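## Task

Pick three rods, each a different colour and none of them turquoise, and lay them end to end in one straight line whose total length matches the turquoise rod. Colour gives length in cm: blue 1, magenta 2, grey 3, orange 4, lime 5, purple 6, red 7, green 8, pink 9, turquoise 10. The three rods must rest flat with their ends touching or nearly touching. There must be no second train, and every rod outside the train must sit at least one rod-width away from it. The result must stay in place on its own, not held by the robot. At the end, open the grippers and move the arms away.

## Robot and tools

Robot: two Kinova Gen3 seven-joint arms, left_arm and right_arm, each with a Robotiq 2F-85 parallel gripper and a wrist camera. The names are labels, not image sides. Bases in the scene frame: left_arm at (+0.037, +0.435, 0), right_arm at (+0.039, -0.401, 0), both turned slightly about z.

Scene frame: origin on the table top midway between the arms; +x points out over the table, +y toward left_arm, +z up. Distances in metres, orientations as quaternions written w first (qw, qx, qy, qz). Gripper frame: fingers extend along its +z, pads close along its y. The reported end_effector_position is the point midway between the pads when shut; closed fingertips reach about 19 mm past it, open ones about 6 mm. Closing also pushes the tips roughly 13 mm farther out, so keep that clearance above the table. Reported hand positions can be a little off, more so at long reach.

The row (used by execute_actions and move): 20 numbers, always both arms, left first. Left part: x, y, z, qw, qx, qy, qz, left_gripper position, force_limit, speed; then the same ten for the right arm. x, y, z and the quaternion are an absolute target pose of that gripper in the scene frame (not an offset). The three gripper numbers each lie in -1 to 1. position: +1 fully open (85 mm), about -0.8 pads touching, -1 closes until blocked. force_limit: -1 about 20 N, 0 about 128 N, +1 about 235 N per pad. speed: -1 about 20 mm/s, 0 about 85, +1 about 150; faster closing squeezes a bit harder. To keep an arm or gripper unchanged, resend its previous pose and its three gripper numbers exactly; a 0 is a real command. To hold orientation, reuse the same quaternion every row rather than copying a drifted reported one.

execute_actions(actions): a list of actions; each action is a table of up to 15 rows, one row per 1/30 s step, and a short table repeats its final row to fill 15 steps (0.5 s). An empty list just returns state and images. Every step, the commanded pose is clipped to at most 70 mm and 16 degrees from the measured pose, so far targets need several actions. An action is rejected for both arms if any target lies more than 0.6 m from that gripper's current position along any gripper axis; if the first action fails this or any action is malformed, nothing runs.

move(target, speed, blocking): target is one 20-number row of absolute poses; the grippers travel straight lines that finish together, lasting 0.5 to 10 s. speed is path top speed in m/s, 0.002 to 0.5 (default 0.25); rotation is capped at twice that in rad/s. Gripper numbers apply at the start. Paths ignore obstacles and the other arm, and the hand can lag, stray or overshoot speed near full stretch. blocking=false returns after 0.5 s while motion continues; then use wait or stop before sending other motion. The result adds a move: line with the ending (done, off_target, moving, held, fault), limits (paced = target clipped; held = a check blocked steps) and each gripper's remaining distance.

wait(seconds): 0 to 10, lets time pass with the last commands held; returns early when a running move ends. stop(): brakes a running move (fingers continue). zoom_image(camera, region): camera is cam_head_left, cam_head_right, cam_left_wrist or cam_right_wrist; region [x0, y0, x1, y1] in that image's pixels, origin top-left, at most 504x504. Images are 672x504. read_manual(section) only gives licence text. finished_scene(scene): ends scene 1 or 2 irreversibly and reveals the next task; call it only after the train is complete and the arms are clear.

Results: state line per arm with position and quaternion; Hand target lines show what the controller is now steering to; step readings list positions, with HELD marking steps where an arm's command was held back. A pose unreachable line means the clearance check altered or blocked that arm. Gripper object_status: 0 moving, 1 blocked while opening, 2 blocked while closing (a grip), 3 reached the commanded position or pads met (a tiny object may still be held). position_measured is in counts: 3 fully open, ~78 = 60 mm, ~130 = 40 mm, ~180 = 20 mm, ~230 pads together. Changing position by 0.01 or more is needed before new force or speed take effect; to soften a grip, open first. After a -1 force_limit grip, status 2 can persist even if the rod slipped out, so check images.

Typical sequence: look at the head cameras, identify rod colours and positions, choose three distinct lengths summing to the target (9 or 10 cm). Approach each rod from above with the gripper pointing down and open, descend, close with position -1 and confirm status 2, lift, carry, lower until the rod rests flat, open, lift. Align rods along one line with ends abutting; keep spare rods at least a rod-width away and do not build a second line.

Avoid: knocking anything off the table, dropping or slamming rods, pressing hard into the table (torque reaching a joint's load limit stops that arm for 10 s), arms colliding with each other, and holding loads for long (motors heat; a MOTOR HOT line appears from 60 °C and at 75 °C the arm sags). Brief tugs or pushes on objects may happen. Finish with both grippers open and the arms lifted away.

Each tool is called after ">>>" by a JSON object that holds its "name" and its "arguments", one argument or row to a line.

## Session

>>> {"name": "execute_actions", "arguments": {
  "actions": []
}}

Scene clock: 0.00 s.
left_arm: end_effector_position=(+0.1382, +0.7313, +0.3025) position_measured=3 object_status=3 end_effector_quat_wxyz=(+0.140, -0.246, +0.956, -0.071) | right_arm: end_effector_position=(+0.5927, +0.2865, +0.3171) position_measured=3 object_status=3 end_effector_quat_wxyz=(+0.682, -0.692, +0.039, -0.234)
Joint positions: left_arm=[-1.762  0.048  0.072  1.87   0.31   1.324  0.359] | right_arm=[-0.467  1.239 -1.065  1.264 -2.606  0.441  0.778]
Joint velocities: left_arm=[ 0.002  0.     0.     0.    -0.    -0.001  0.   ] | right_arm=[-0.    -0.    -0.    -0.    -0.001  0.     0.001]
Motor temperatures (°C, as the motors report them): left_arm=[34 33 33 33 34 41 37] | right_arm=[34 30 32 30 43 45 37]
Hand target (left_arm): +0.138, +0.731, +0.302; +0.140, -0.246, +0.956, -0.071
Hand target (right_arm): +0.593, +0.287, +0.317; +0.682, -0.692, +0.039, -0.234

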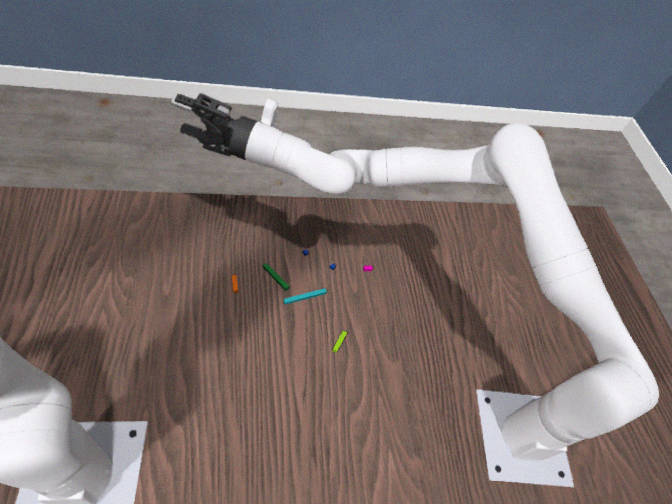

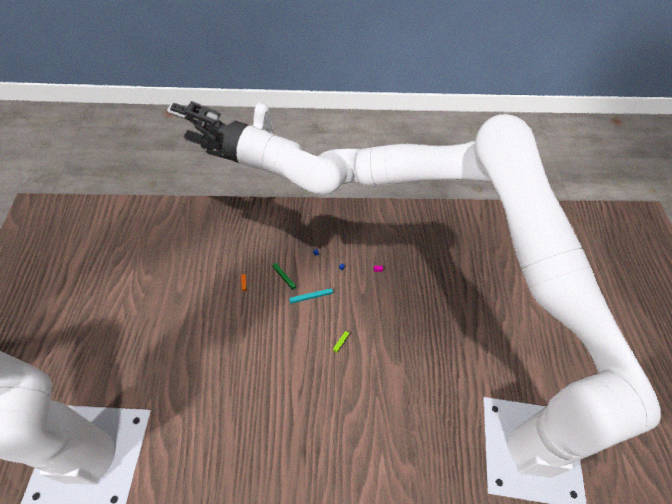

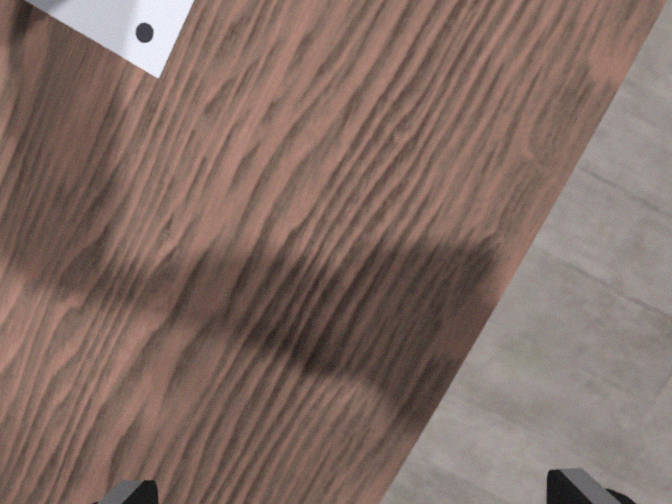

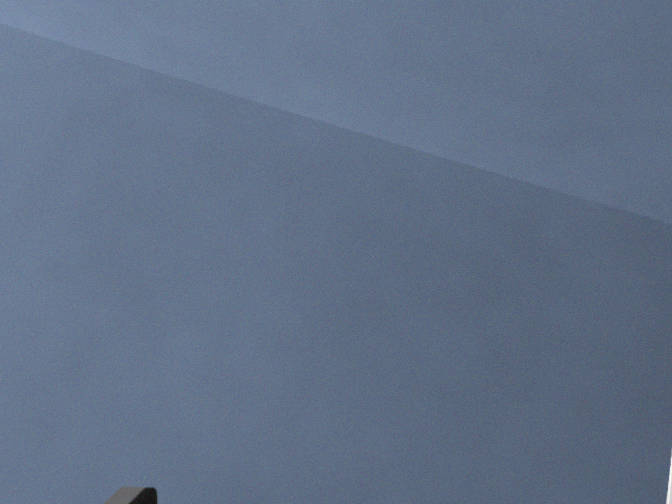

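>>> {"name": "move", "arguments": {
  "target": [0.412,0.18,0.10,0,0.052,-0.9986,0,-0.2,-0.7,0,0.35,-0.42,0.30,0,0.98,-0.19,0,1,0,0],
  "speed": 0.4
}}

action 0: the call puts the target (right_arm/x, right_arm/y, right_arm/z) 0.746 m from right_arm's end_effector_position in the last result along the gripper's own z axis as it stood there; a target may be at most 0.6 m away along each of those axes, so nothing of the call was run and nothing moved. Command a nearer target, and go on from there in a later call.

>>> {"name": "move", "arguments": {
  "target": [0.412,0.18,0.10,0,0.052,-0.9986,0,-0.2,-0.7,0,0.45,-0.295,0.33,0,0.98,-0.19,0,1,0,0],
  "speed": 0.4
}}

Scene clock: 8.63 s.
left_arm: end_effector_position=(+0.4121, +0.1798, +0.0987) position_measured=154 object_status=3 end_effector_quat_wxyz=(-0.002, -0.052, +0.999, -0.001) | right_arm: end_effector_position=(+0.4475, -0.2934, +0.3303) position_measured=3 object_status=3 end_effector_quat_wxyz=(-0.002, +0.982, -0.188, -0.000)
Joint positions: left_arm=[-1.965 -0.811  2.074  1.802  0.823  1.053  1.527] | right_arm=[ 0.031  0.328 -0.697  1.443 -2.935 -1.445  0.679]
Joint velocities: left_arm=[-0.003 -0.003  0.    -0.     0.     0.002 -0.   ] | right_arm=[-0.     0.002  0.    -0.    -0.002 -0.    -0.   ]
Motor temperatures (°C, as the motors report them): left_arm=[34 33 33 33 34 41 37] | right_arm=[34 31 32 30 43 45 37]
Hand target (left_arm): +0.412, +0.180, +0.099; -0.002, -0.052, +0.999, -0.000
Hand target (right_arm): +0.448, -0.293, +0.330; -0.002, +0.982, -0.188, -0.000
Off the commanded pose (left_arm): 0.001 m, 0 deg.
Off the commanded pose (right_arm): 0.003 m, 0 deg.
move: done; limits=paced

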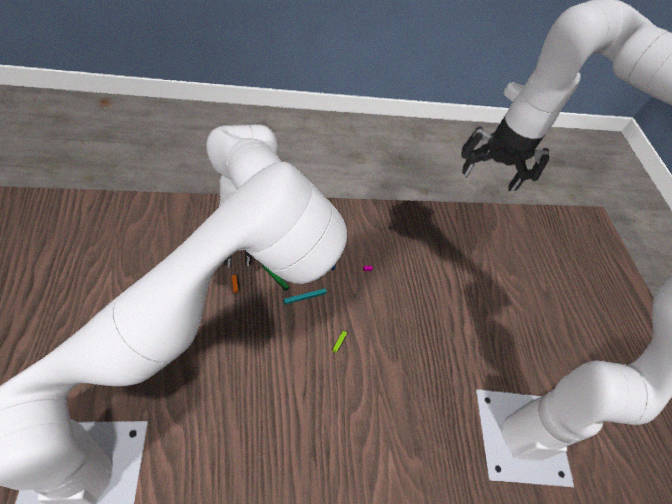

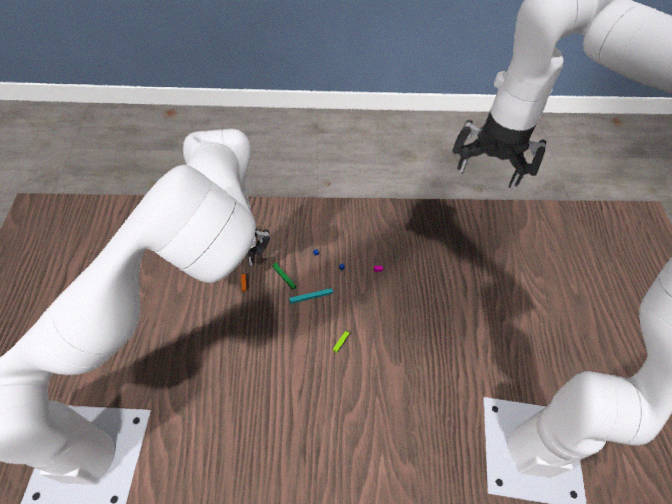

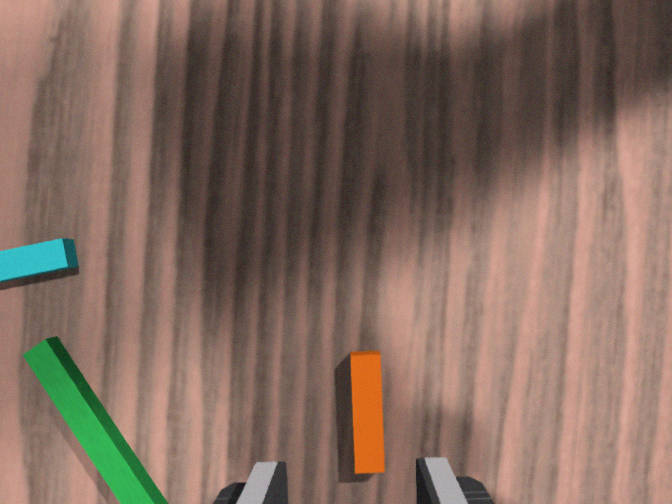

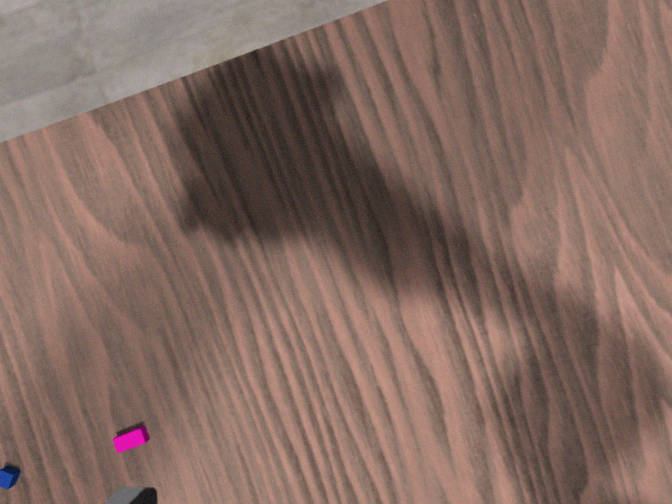

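>>> {"name": "move", "arguments": {
  "target": [0.4074,0.1859,0.025,0,0.052,-0.9986,0,-0.2,-0.7,0,0.42,-0.36,0.33,0,0.98,-0.19,0,1,0,0],
  "speed": 0.15
}}

>>> {"name": "zoom_image", "arguments": {
  "camera": "cam_left_wrist",
  "region": [260, 364, 440, 504]
}}

Scene clock: 10.60 s.
left_arm: end_effector_position=(+0.4073, +0.1856, +0.0251) position_measured=154 object_status=3 end_effector_quat_wxyz=(+0.000, -0.052, +0.999, -0.000) | right_arm: end_effector_position=(+0.4201, -0.3595, +0.3297) position_measured=3 object_status=3 end_effector_quat_wxyz=(-0.000, +0.982, -0.190, -0.000)
Joint positions: left_arm=[-2.023 -0.919  2.186  1.879  0.978  0.901  1.405] | right_arm=[ 0.212  0.224 -0.671  1.563 -3.001 -1.404  0.871]
Joint velocities: left_arm=[-0.005 -0.004 -0.     0.     0.    -0.001  0.   ] | right_arm=[ 0.007 -0.008  0.008  0.002 -0.002  0.001  0.003]
Motor temperatures (°C, as the motors report them): left_arm=[34 33 33 33 34 41 37] | right_arm=[34 31 32 30 43 45 37]
Hand target (left_arm): +0.407, +0.186, +0.025; -0.000, -0.052, +0.999, -0.000
Hand target (right_arm): +0.420, -0.360, +0.330; -0.000, +0.982, -0.190, +0.000
Off the commanded pose (left_arm): 0.000 m, 0 deg.
Off the commanded pose (right_arm): 0.001 m, 0 deg.
move: done

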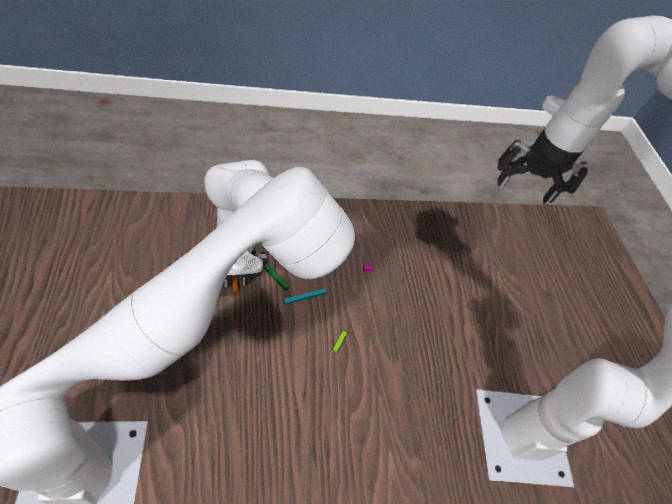

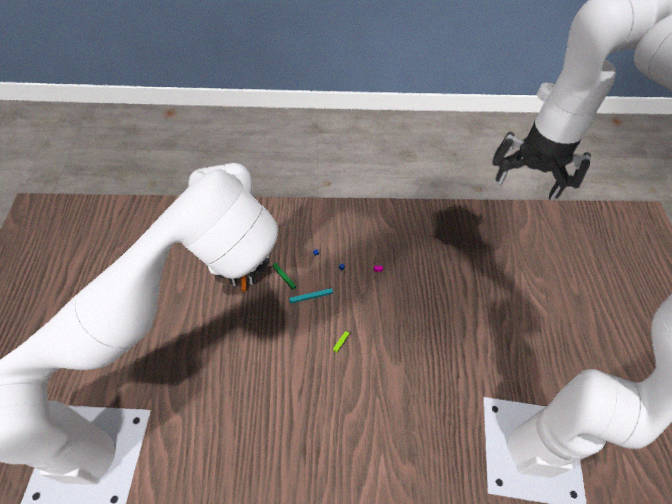

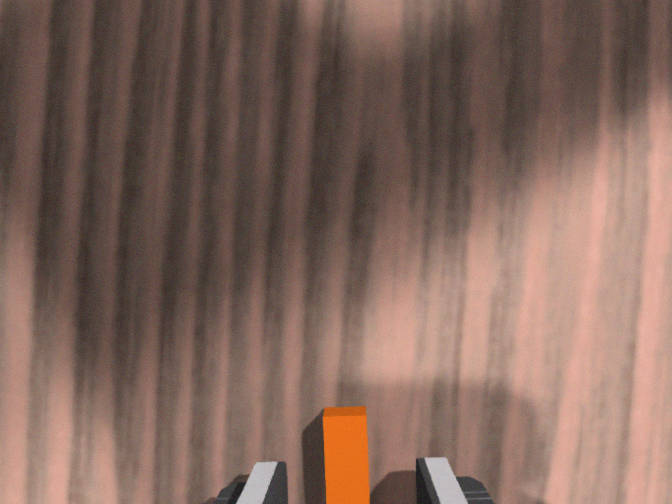

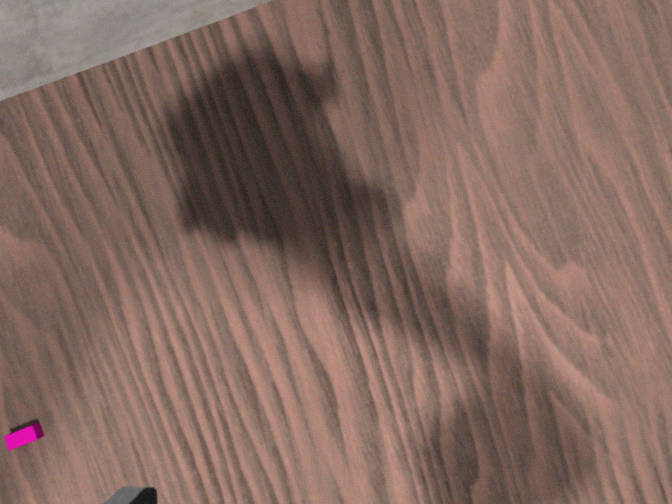

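Region (260, 364, 440, 504) of cam_left_wrist's 672x504 image, scaled by 2.800.

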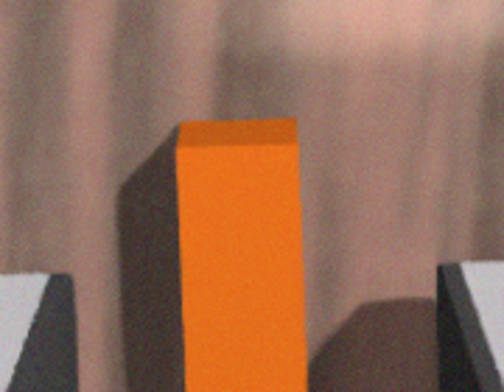

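>>> {"name": "execute_actions", "arguments": {
  "actions": [
    [[0.4074,0.1852,0.0245,0,0.052,-0.9986,0,-0.2,-0.7,0,0.42,-0.36,0.33,0,0.982,-0.19,0,1,0,0],[0.4074,0.1846,0.0238,0,0.052,-0.9986,0,-0.2,-0.7,0,0.42,-0.36,0.33,0,0.982,-0.19,0,1,0,0],[0.4074,0.1845,0.0235,0,0.052,-0.9986,0,-1,-0.7,0,0.42,-0.36,0.33,0,0.982,-0.19,0,1,0,0]]
  ]
}}

>>> {"name": "move", "arguments": {
  "target": [0.404,0.175,0.05,0,0.052,-0.9986,0,-1,-0.7,0,0.42,-0.36,0.33,0,0.982,-0.19,0,1,0,0],
  "speed": 0.15
}}

Scene clock: 12.37 s.
left_arm: end_effector_position=(+0.4075, +0.1845, +0.0236) position_measured=208 object_status=0 end_effector_quat_wxyz=(+0.000, -0.052, +0.999, -0.000) | right_arm: end_effector_position=(+0.4200, -0.3600, +0.3300) position_measured=3 object_status=3 end_effector_quat_wxyz=(-0.000, +0.982, -0.190, +0.000)
Joint positions: left_arm=[-2.022 -0.923  2.188  1.876  0.98   0.9    1.407] | right_arm=[ 0.213  0.223 -0.671  1.563 -3.002 -1.404  0.872]
Joint velocities: left_arm=[-0.001  0.001  0.001  0.    -0.    -0.    -0.   ] | right_arm=[ 0.001 -0.002 -0.001 -0.001 -0.    -0.     0.   ]
Motor temperatures (°C, as the motors report them): left_arm=[34 33 33 33 34 41 37] | right_arm=[34 31 32 30 43 45 37]
Hand target (left_arm): +0.407, +0.185, +0.023; -0.000, -0.052, +0.999, -0.000
Hand target (right_arm): +0.420, -0.360, +0.330; -0.000, +0.982, -0.190, +0.000
Off the commanded pose (left_arm): 0.000 m, 0 deg.
Off the commanded pose (right_arm): 0.000 m, 0 deg.
Step readings (end_effector_position):
0: left_arm (+0.4074, +0.1859, +0.0249) | right_arm (+0.4201, -0.3599, +0.3300)
1: left_arm (+0.4074, +0.1858, +0.0248) | right_arm (+0.4201, -0.3599, +0.3300)
2: left_arm (+0.4074, +0.1855, +0.0244) | right_arm (+0.4200, -0.3600, +0.3300)
4: left_arm (+0.4074, +0.1847, +0.0236) | right_arm (+0.4200, -0.3600, +0.3300)
8: left_arm (+0.4074, +0.1845, +0.0235) | right_arm (+0.4200, -0.3600, +0.3300)
15: end_effector_position above

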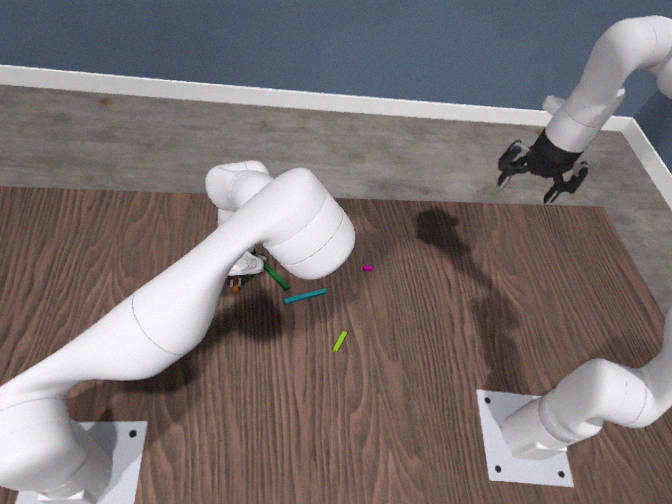

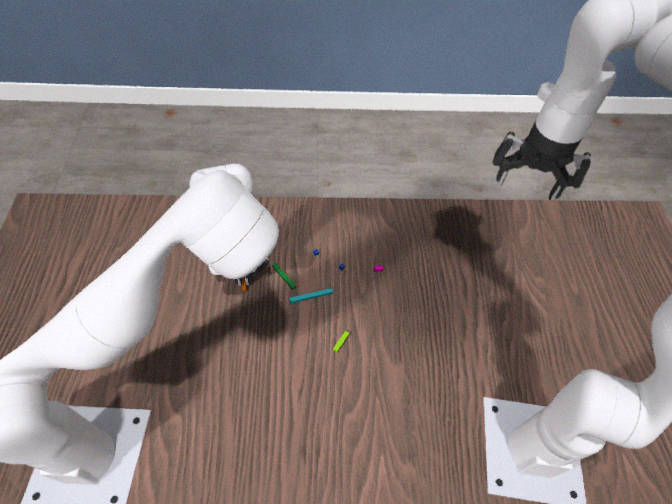

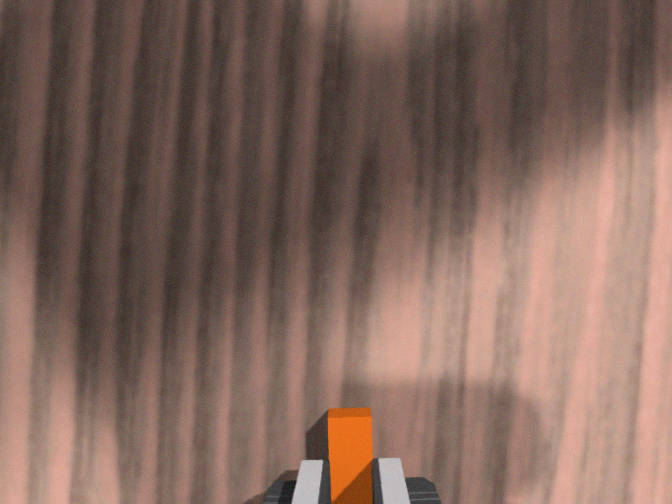

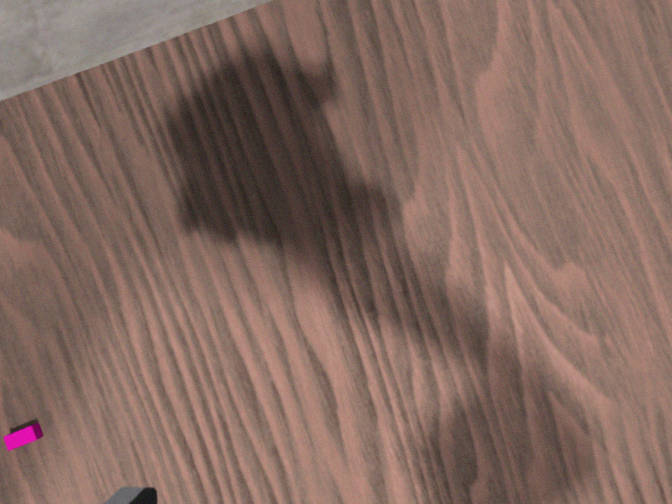

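Scene clock: 13.07 s.
left_arm: end_effector_position=(+0.4041, +0.1753, +0.0499) position_measured=208 object_status=2 end_effector_quat_wxyz=(-0.000, -0.052, +0.999, +0.000) | right_arm: end_effector_position=(+0.4200, -0.3600, +0.3300) position_measured=3 object_status=3 end_effector_quat_wxyz=(-0.000, +0.982, -0.190, +0.000)
Joint positions: left_arm=[-1.979 -0.883  2.144  1.855  0.922  0.952  1.472] | right_arm=[ 0.213  0.223 -0.671  1.563 -3.002 -1.404  0.872]
Joint velocities: left_arm=[ 0.006  0.003  0.001 -0.     0.     0.     0.   ] | right_arm=[ 0. -0. -0.  0.  0.  0.  0.]
Motor temperatures (°C, as the motors report them): left_arm=[34 33 33 33 34 41 37] | right_arm=[34 31 32 30 43 45 37]
Hand target (left_arm): +0.404, +0.175, +0.050; +0.000, -0.052, +0.999, +0.000
Hand target (right_arm): +0.420, -0.360, +0.330; -0.000, +0.982, -0.190, -0.000
Off the commanded pose (left_arm): 0.000 m, 0 deg.
Off the commanded pose (right_arm): 0.000 m, 0 deg.
move: done

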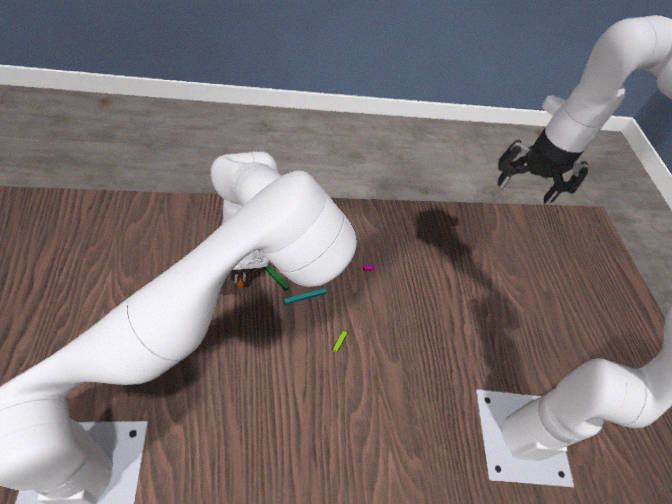

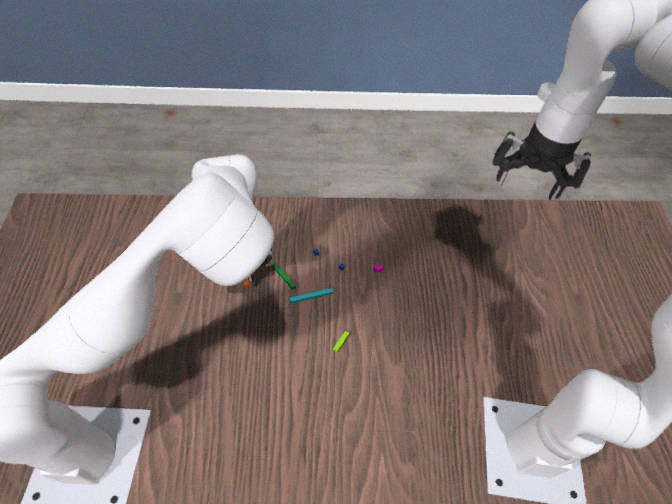

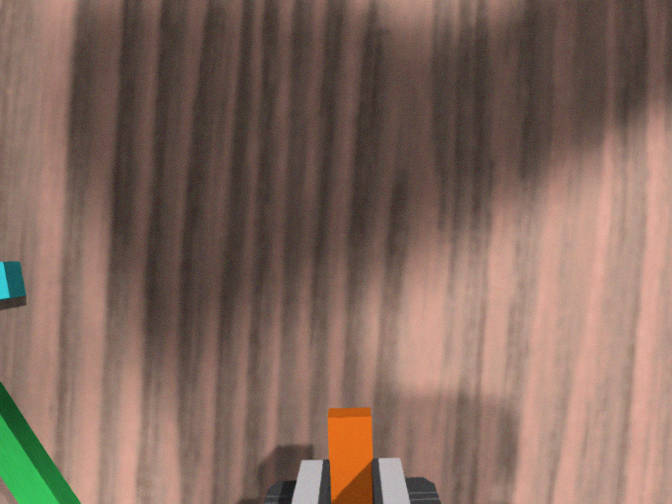

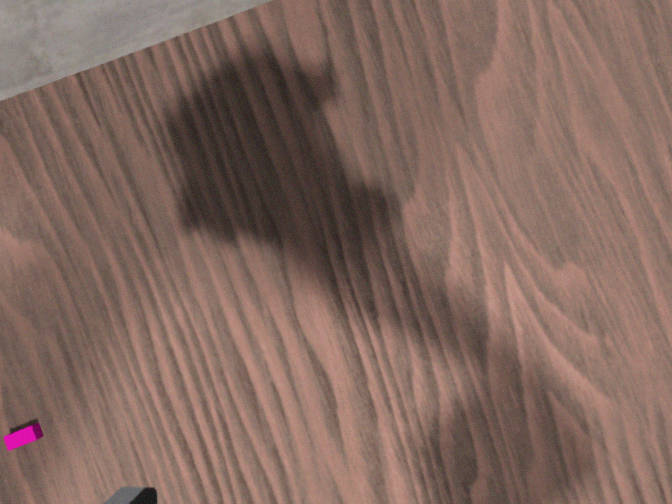

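>>> {"name": "move", "arguments": {
  "target": [0.318,-0.055,0.06,0,-0.233,-0.972,0,-1,-0.7,0,0.42,-0.36,0.33,0,0.982,-0.19,0,1,0,0],
  "speed": 0.3
}}

Scene clock: 14.70 s.
left_arm: end_effector_position=(+0.3180, -0.0549, +0.0602) position_measured=208 object_status=2 end_effector_quat_wxyz=(-0.000, +0.233, +0.972, +0.000) | right_arm: end_effector_position=(+0.4200, -0.3600, +0.3300) position_measured=3 object_status=3 end_effector_quat_wxyz=(-0.000, +0.982, -0.190, +0.000)
Joint positions: left_arm=[-1.711 -0.993  2.255  1.401  0.801  1.128  1.588] | right_arm=[ 0.213  0.223 -0.671  1.563 -3.002 -1.404  0.872]
Joint velocities: left_arm=[-0.002 -0.007  0.001 -0.003 -0.002 -0.001  0.001] | right_arm=[-0.    -0.     0.001  0.     0.001 -0.    -0.   ]
Motor temperatures (°C, as the motors report them): left_arm=[34 33 33 33 34 41 37] | right_arm=[34 31 32 30 43 45 37]
Hand target (left_arm): +0.318, -0.055, +0.060; -0.000, +0.233, +0.972, +0.001
Hand target (right_arm): +0.420, -0.360, +0.330; -0.000, +0.982, -0.190, -0.000
Off the commanded pose (left_arm): 0.000 m, 0 deg.
Off the commanded pose (right_arm): 0.000 m, 0 deg.
move: done

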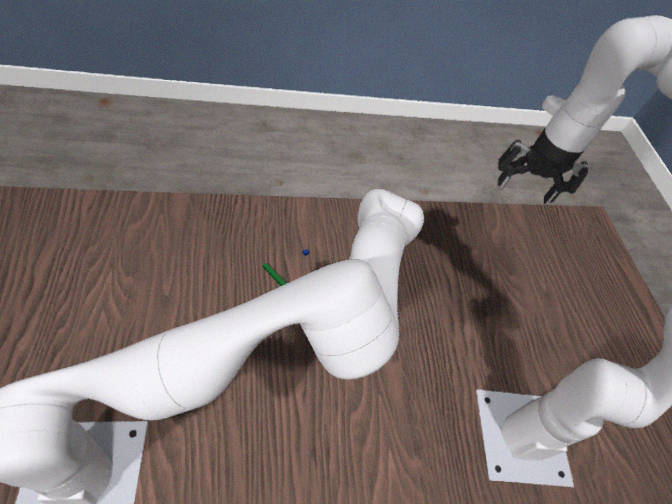

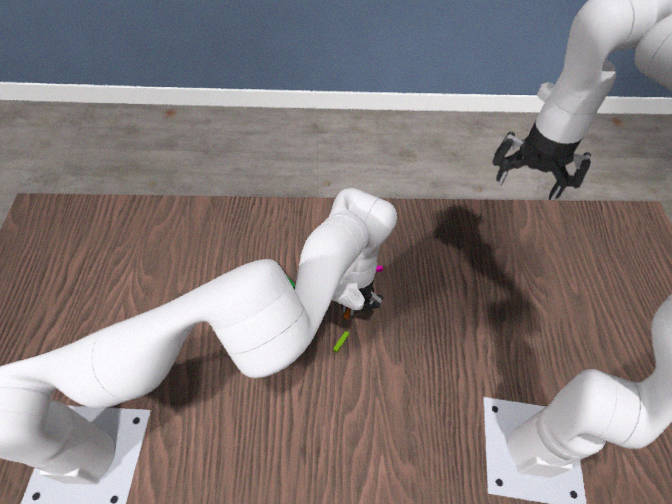

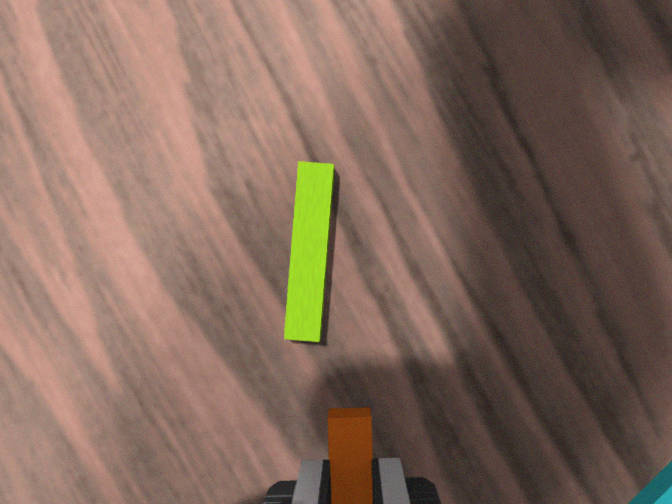

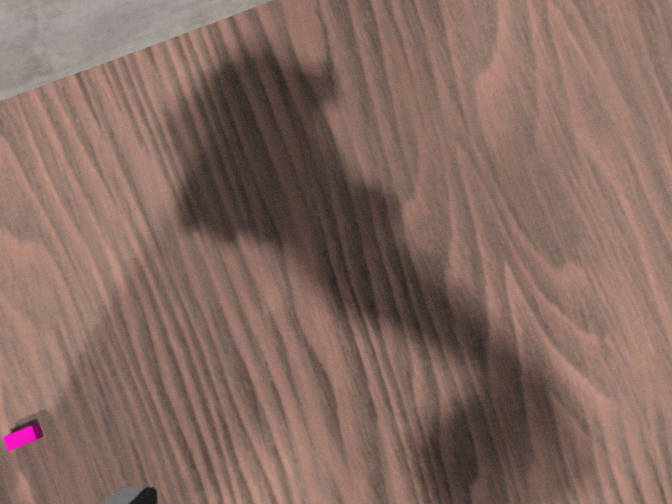

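>>> {"name": "move", "arguments": {
  "target": [0.3021,-0.0648,0.027,0,0.2857,0.9583,0,-1,-0.7,0,0.42,-0.36,0.33,0,0.982,-0.19,0,1,0,0],
  "speed": 0.1
}}

>>> {"name": "zoom_image", "arguments": {
  "camera": "cam_left_wrist",
  "region": [260, 324, 440, 504]
}}

Scene clock: 16.37 s.
left_arm: end_effector_position=(+0.3021, -0.0648, +0.0271) position_measured=208 object_status=2 end_effector_quat_wxyz=(-0.000, +0.286, +0.958, -0.000) | right_arm: end_effector_position=(+0.4200, -0.3600, +0.3300) position_measured=3 object_status=3 end_effector_quat_wxyz=(-0.000, +0.982, -0.190, +0.000)
Joint positions: left_arm=[-1.698 -1.034  2.304  1.415  0.821  1.061  1.501] | right_arm=[ 0.213  0.223 -0.671  1.563 -3.002 -1.404  0.872]
Joint velocities: left_arm=[-0.     0.     0.     0.    -0.001  0.     0.   ] | right_arm=[ 0.     0.001 -0.001  0.001  0.    -0.     0.   ]
Motor temperatures (°C, as the motors report them): left_arm=[34 33 33 33 34 41 37] | right_arm=[34 31 32 30 43 45 37]
Hand target (left_arm): +0.302, -0.065, +0.027; -0.000, +0.286, +0.958, +0.000
Hand target (right_arm): +0.420, -0.360, +0.330; -0.000, +0.982, -0.190, -0.000
Off the commanded pose (left_arm): 0.000 m, 0 deg.
Off the commanded pose (right_arm): 0.000 m, 0 deg.
move: done

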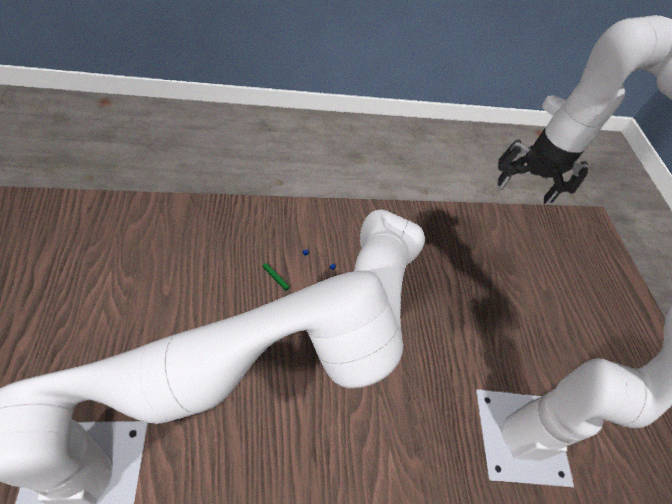

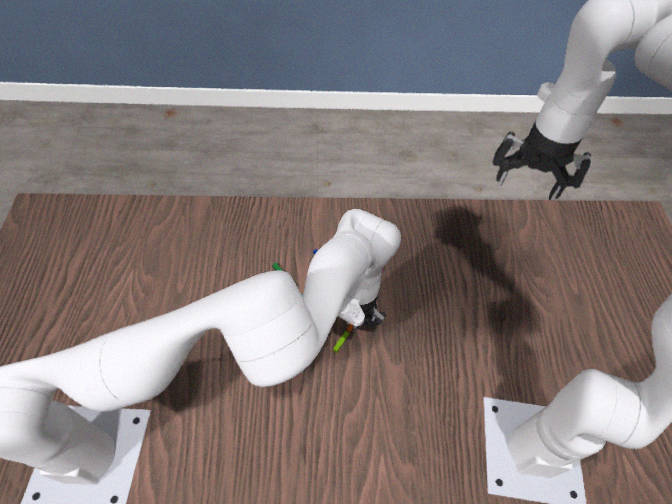

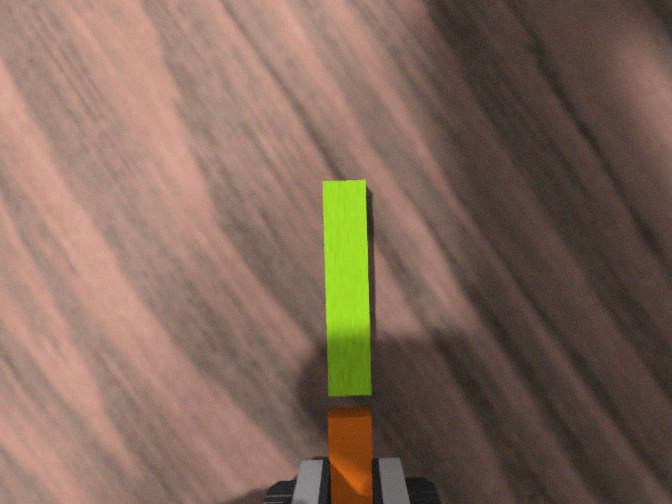

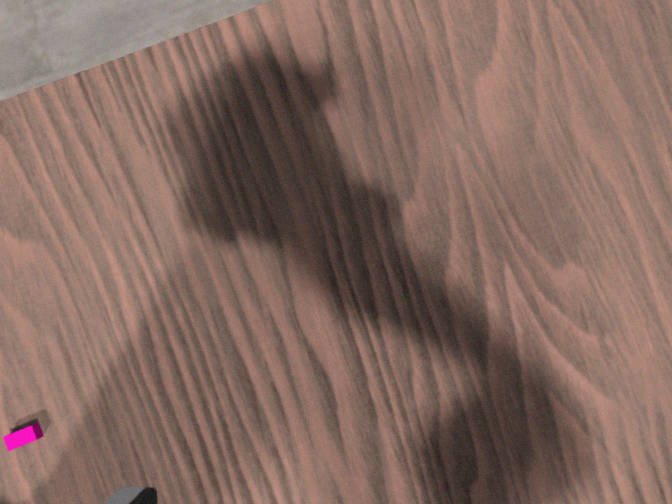

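Region (260, 324, 440, 504) of cam_left_wrist's 672x504 image, scaled by 2.800.

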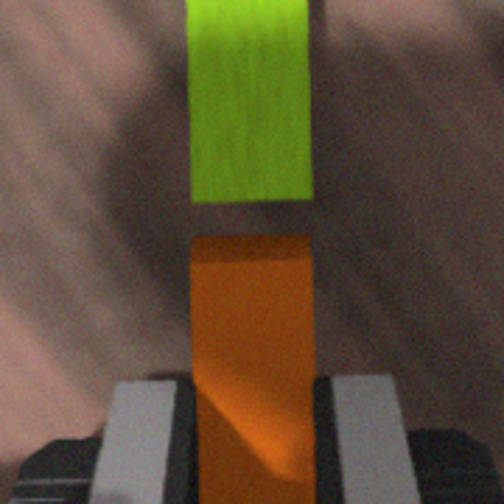

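>>> {"name": "move", "arguments": {
  "target": [0.2984,-0.0621,0.024,0,0.2857,0.9583,0,-1,-0.7,0,0.42,-0.36,0.33,0,0.982,-0.19,0,1,0,0],
  "speed": 0.02
}}

>>> {"name": "zoom_image", "arguments": {
  "camera": "cam_left_wrist",
  "region": [260, 324, 440, 504]
}}

Scene clock: 17.63 s.
left_arm: end_effector_position=(+0.2984, -0.0621, +0.0240) position_measured=208 object_status=2 end_effector_quat_wxyz=(+0.000, +0.286, +0.958, +0.000) | right_arm: end_effector_position=(+0.4200, -0.3600, +0.3300) position_measured=3 object_status=3 end_effector_quat_wxyz=(-0.000, +0.982, -0.190, +0.000)
Joint positions: left_arm=[-1.691 -1.032  2.306  1.433  0.826  1.047  1.495] | right_arm=[ 0.213  0.223 -0.671  1.563 -3.002 -1.404  0.872]
Joint velocities: left_arm=[-0.001  0.001 -0.     0.     0.001 -0.     0.   ] | right_arm=[-0.     0.002 -0.001 -0.     0.    -0.    -0.   ]
Motor temperatures (°C, as the motors report them): left_arm=[34 33 33 33 34 41 37] | right_arm=[34 31 32 30 43 45 37]
Hand target (left_arm): +0.298, -0.062, +0.024; +0.000, +0.286, +0.958, -0.000
Hand target (right_arm): +0.420, -0.360, +0.330; -0.000, +0.982, -0.190, -0.000
Off the commanded pose (left_arm): 0.000 m, 0 deg.
Off the commanded pose (right_arm): 0.000 m, 0 deg.
move: done

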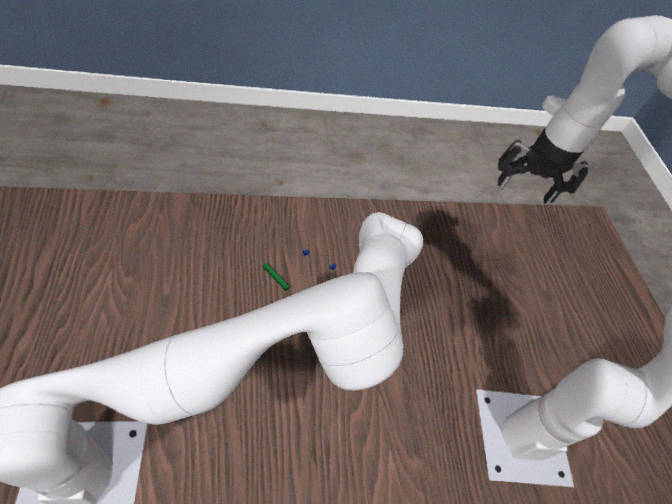

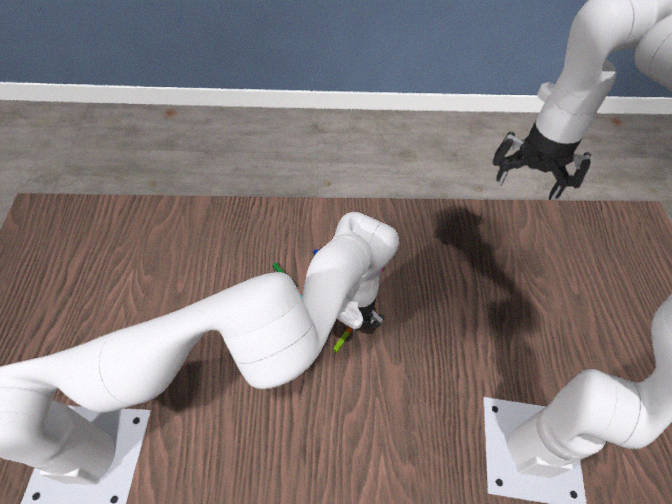

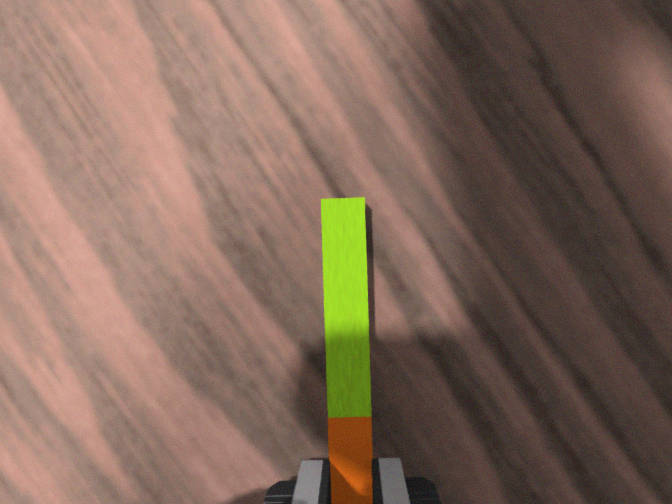

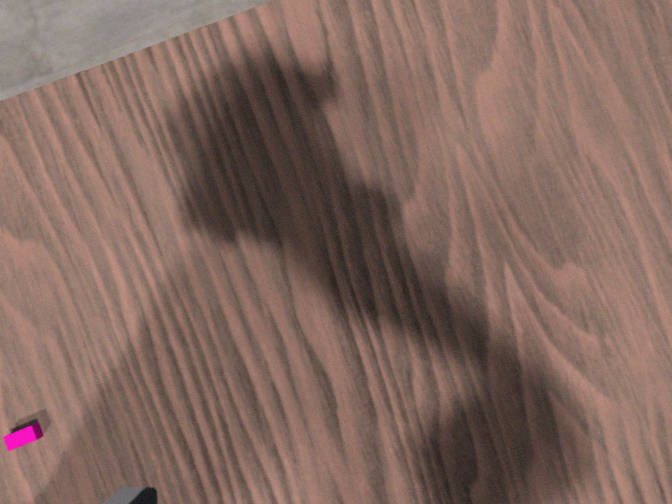

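Region (260, 324, 440, 504) of cam_left_wrist's 672x504 image, scaled by 2.800.

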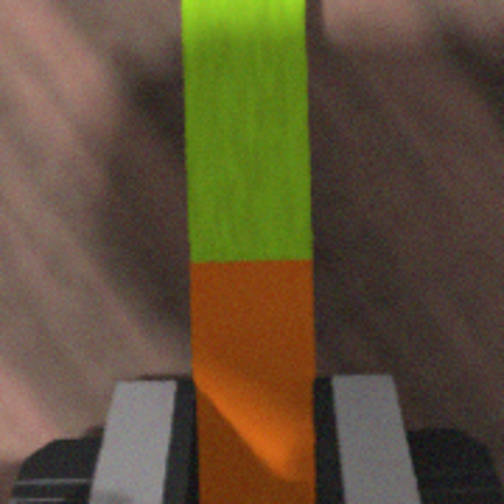

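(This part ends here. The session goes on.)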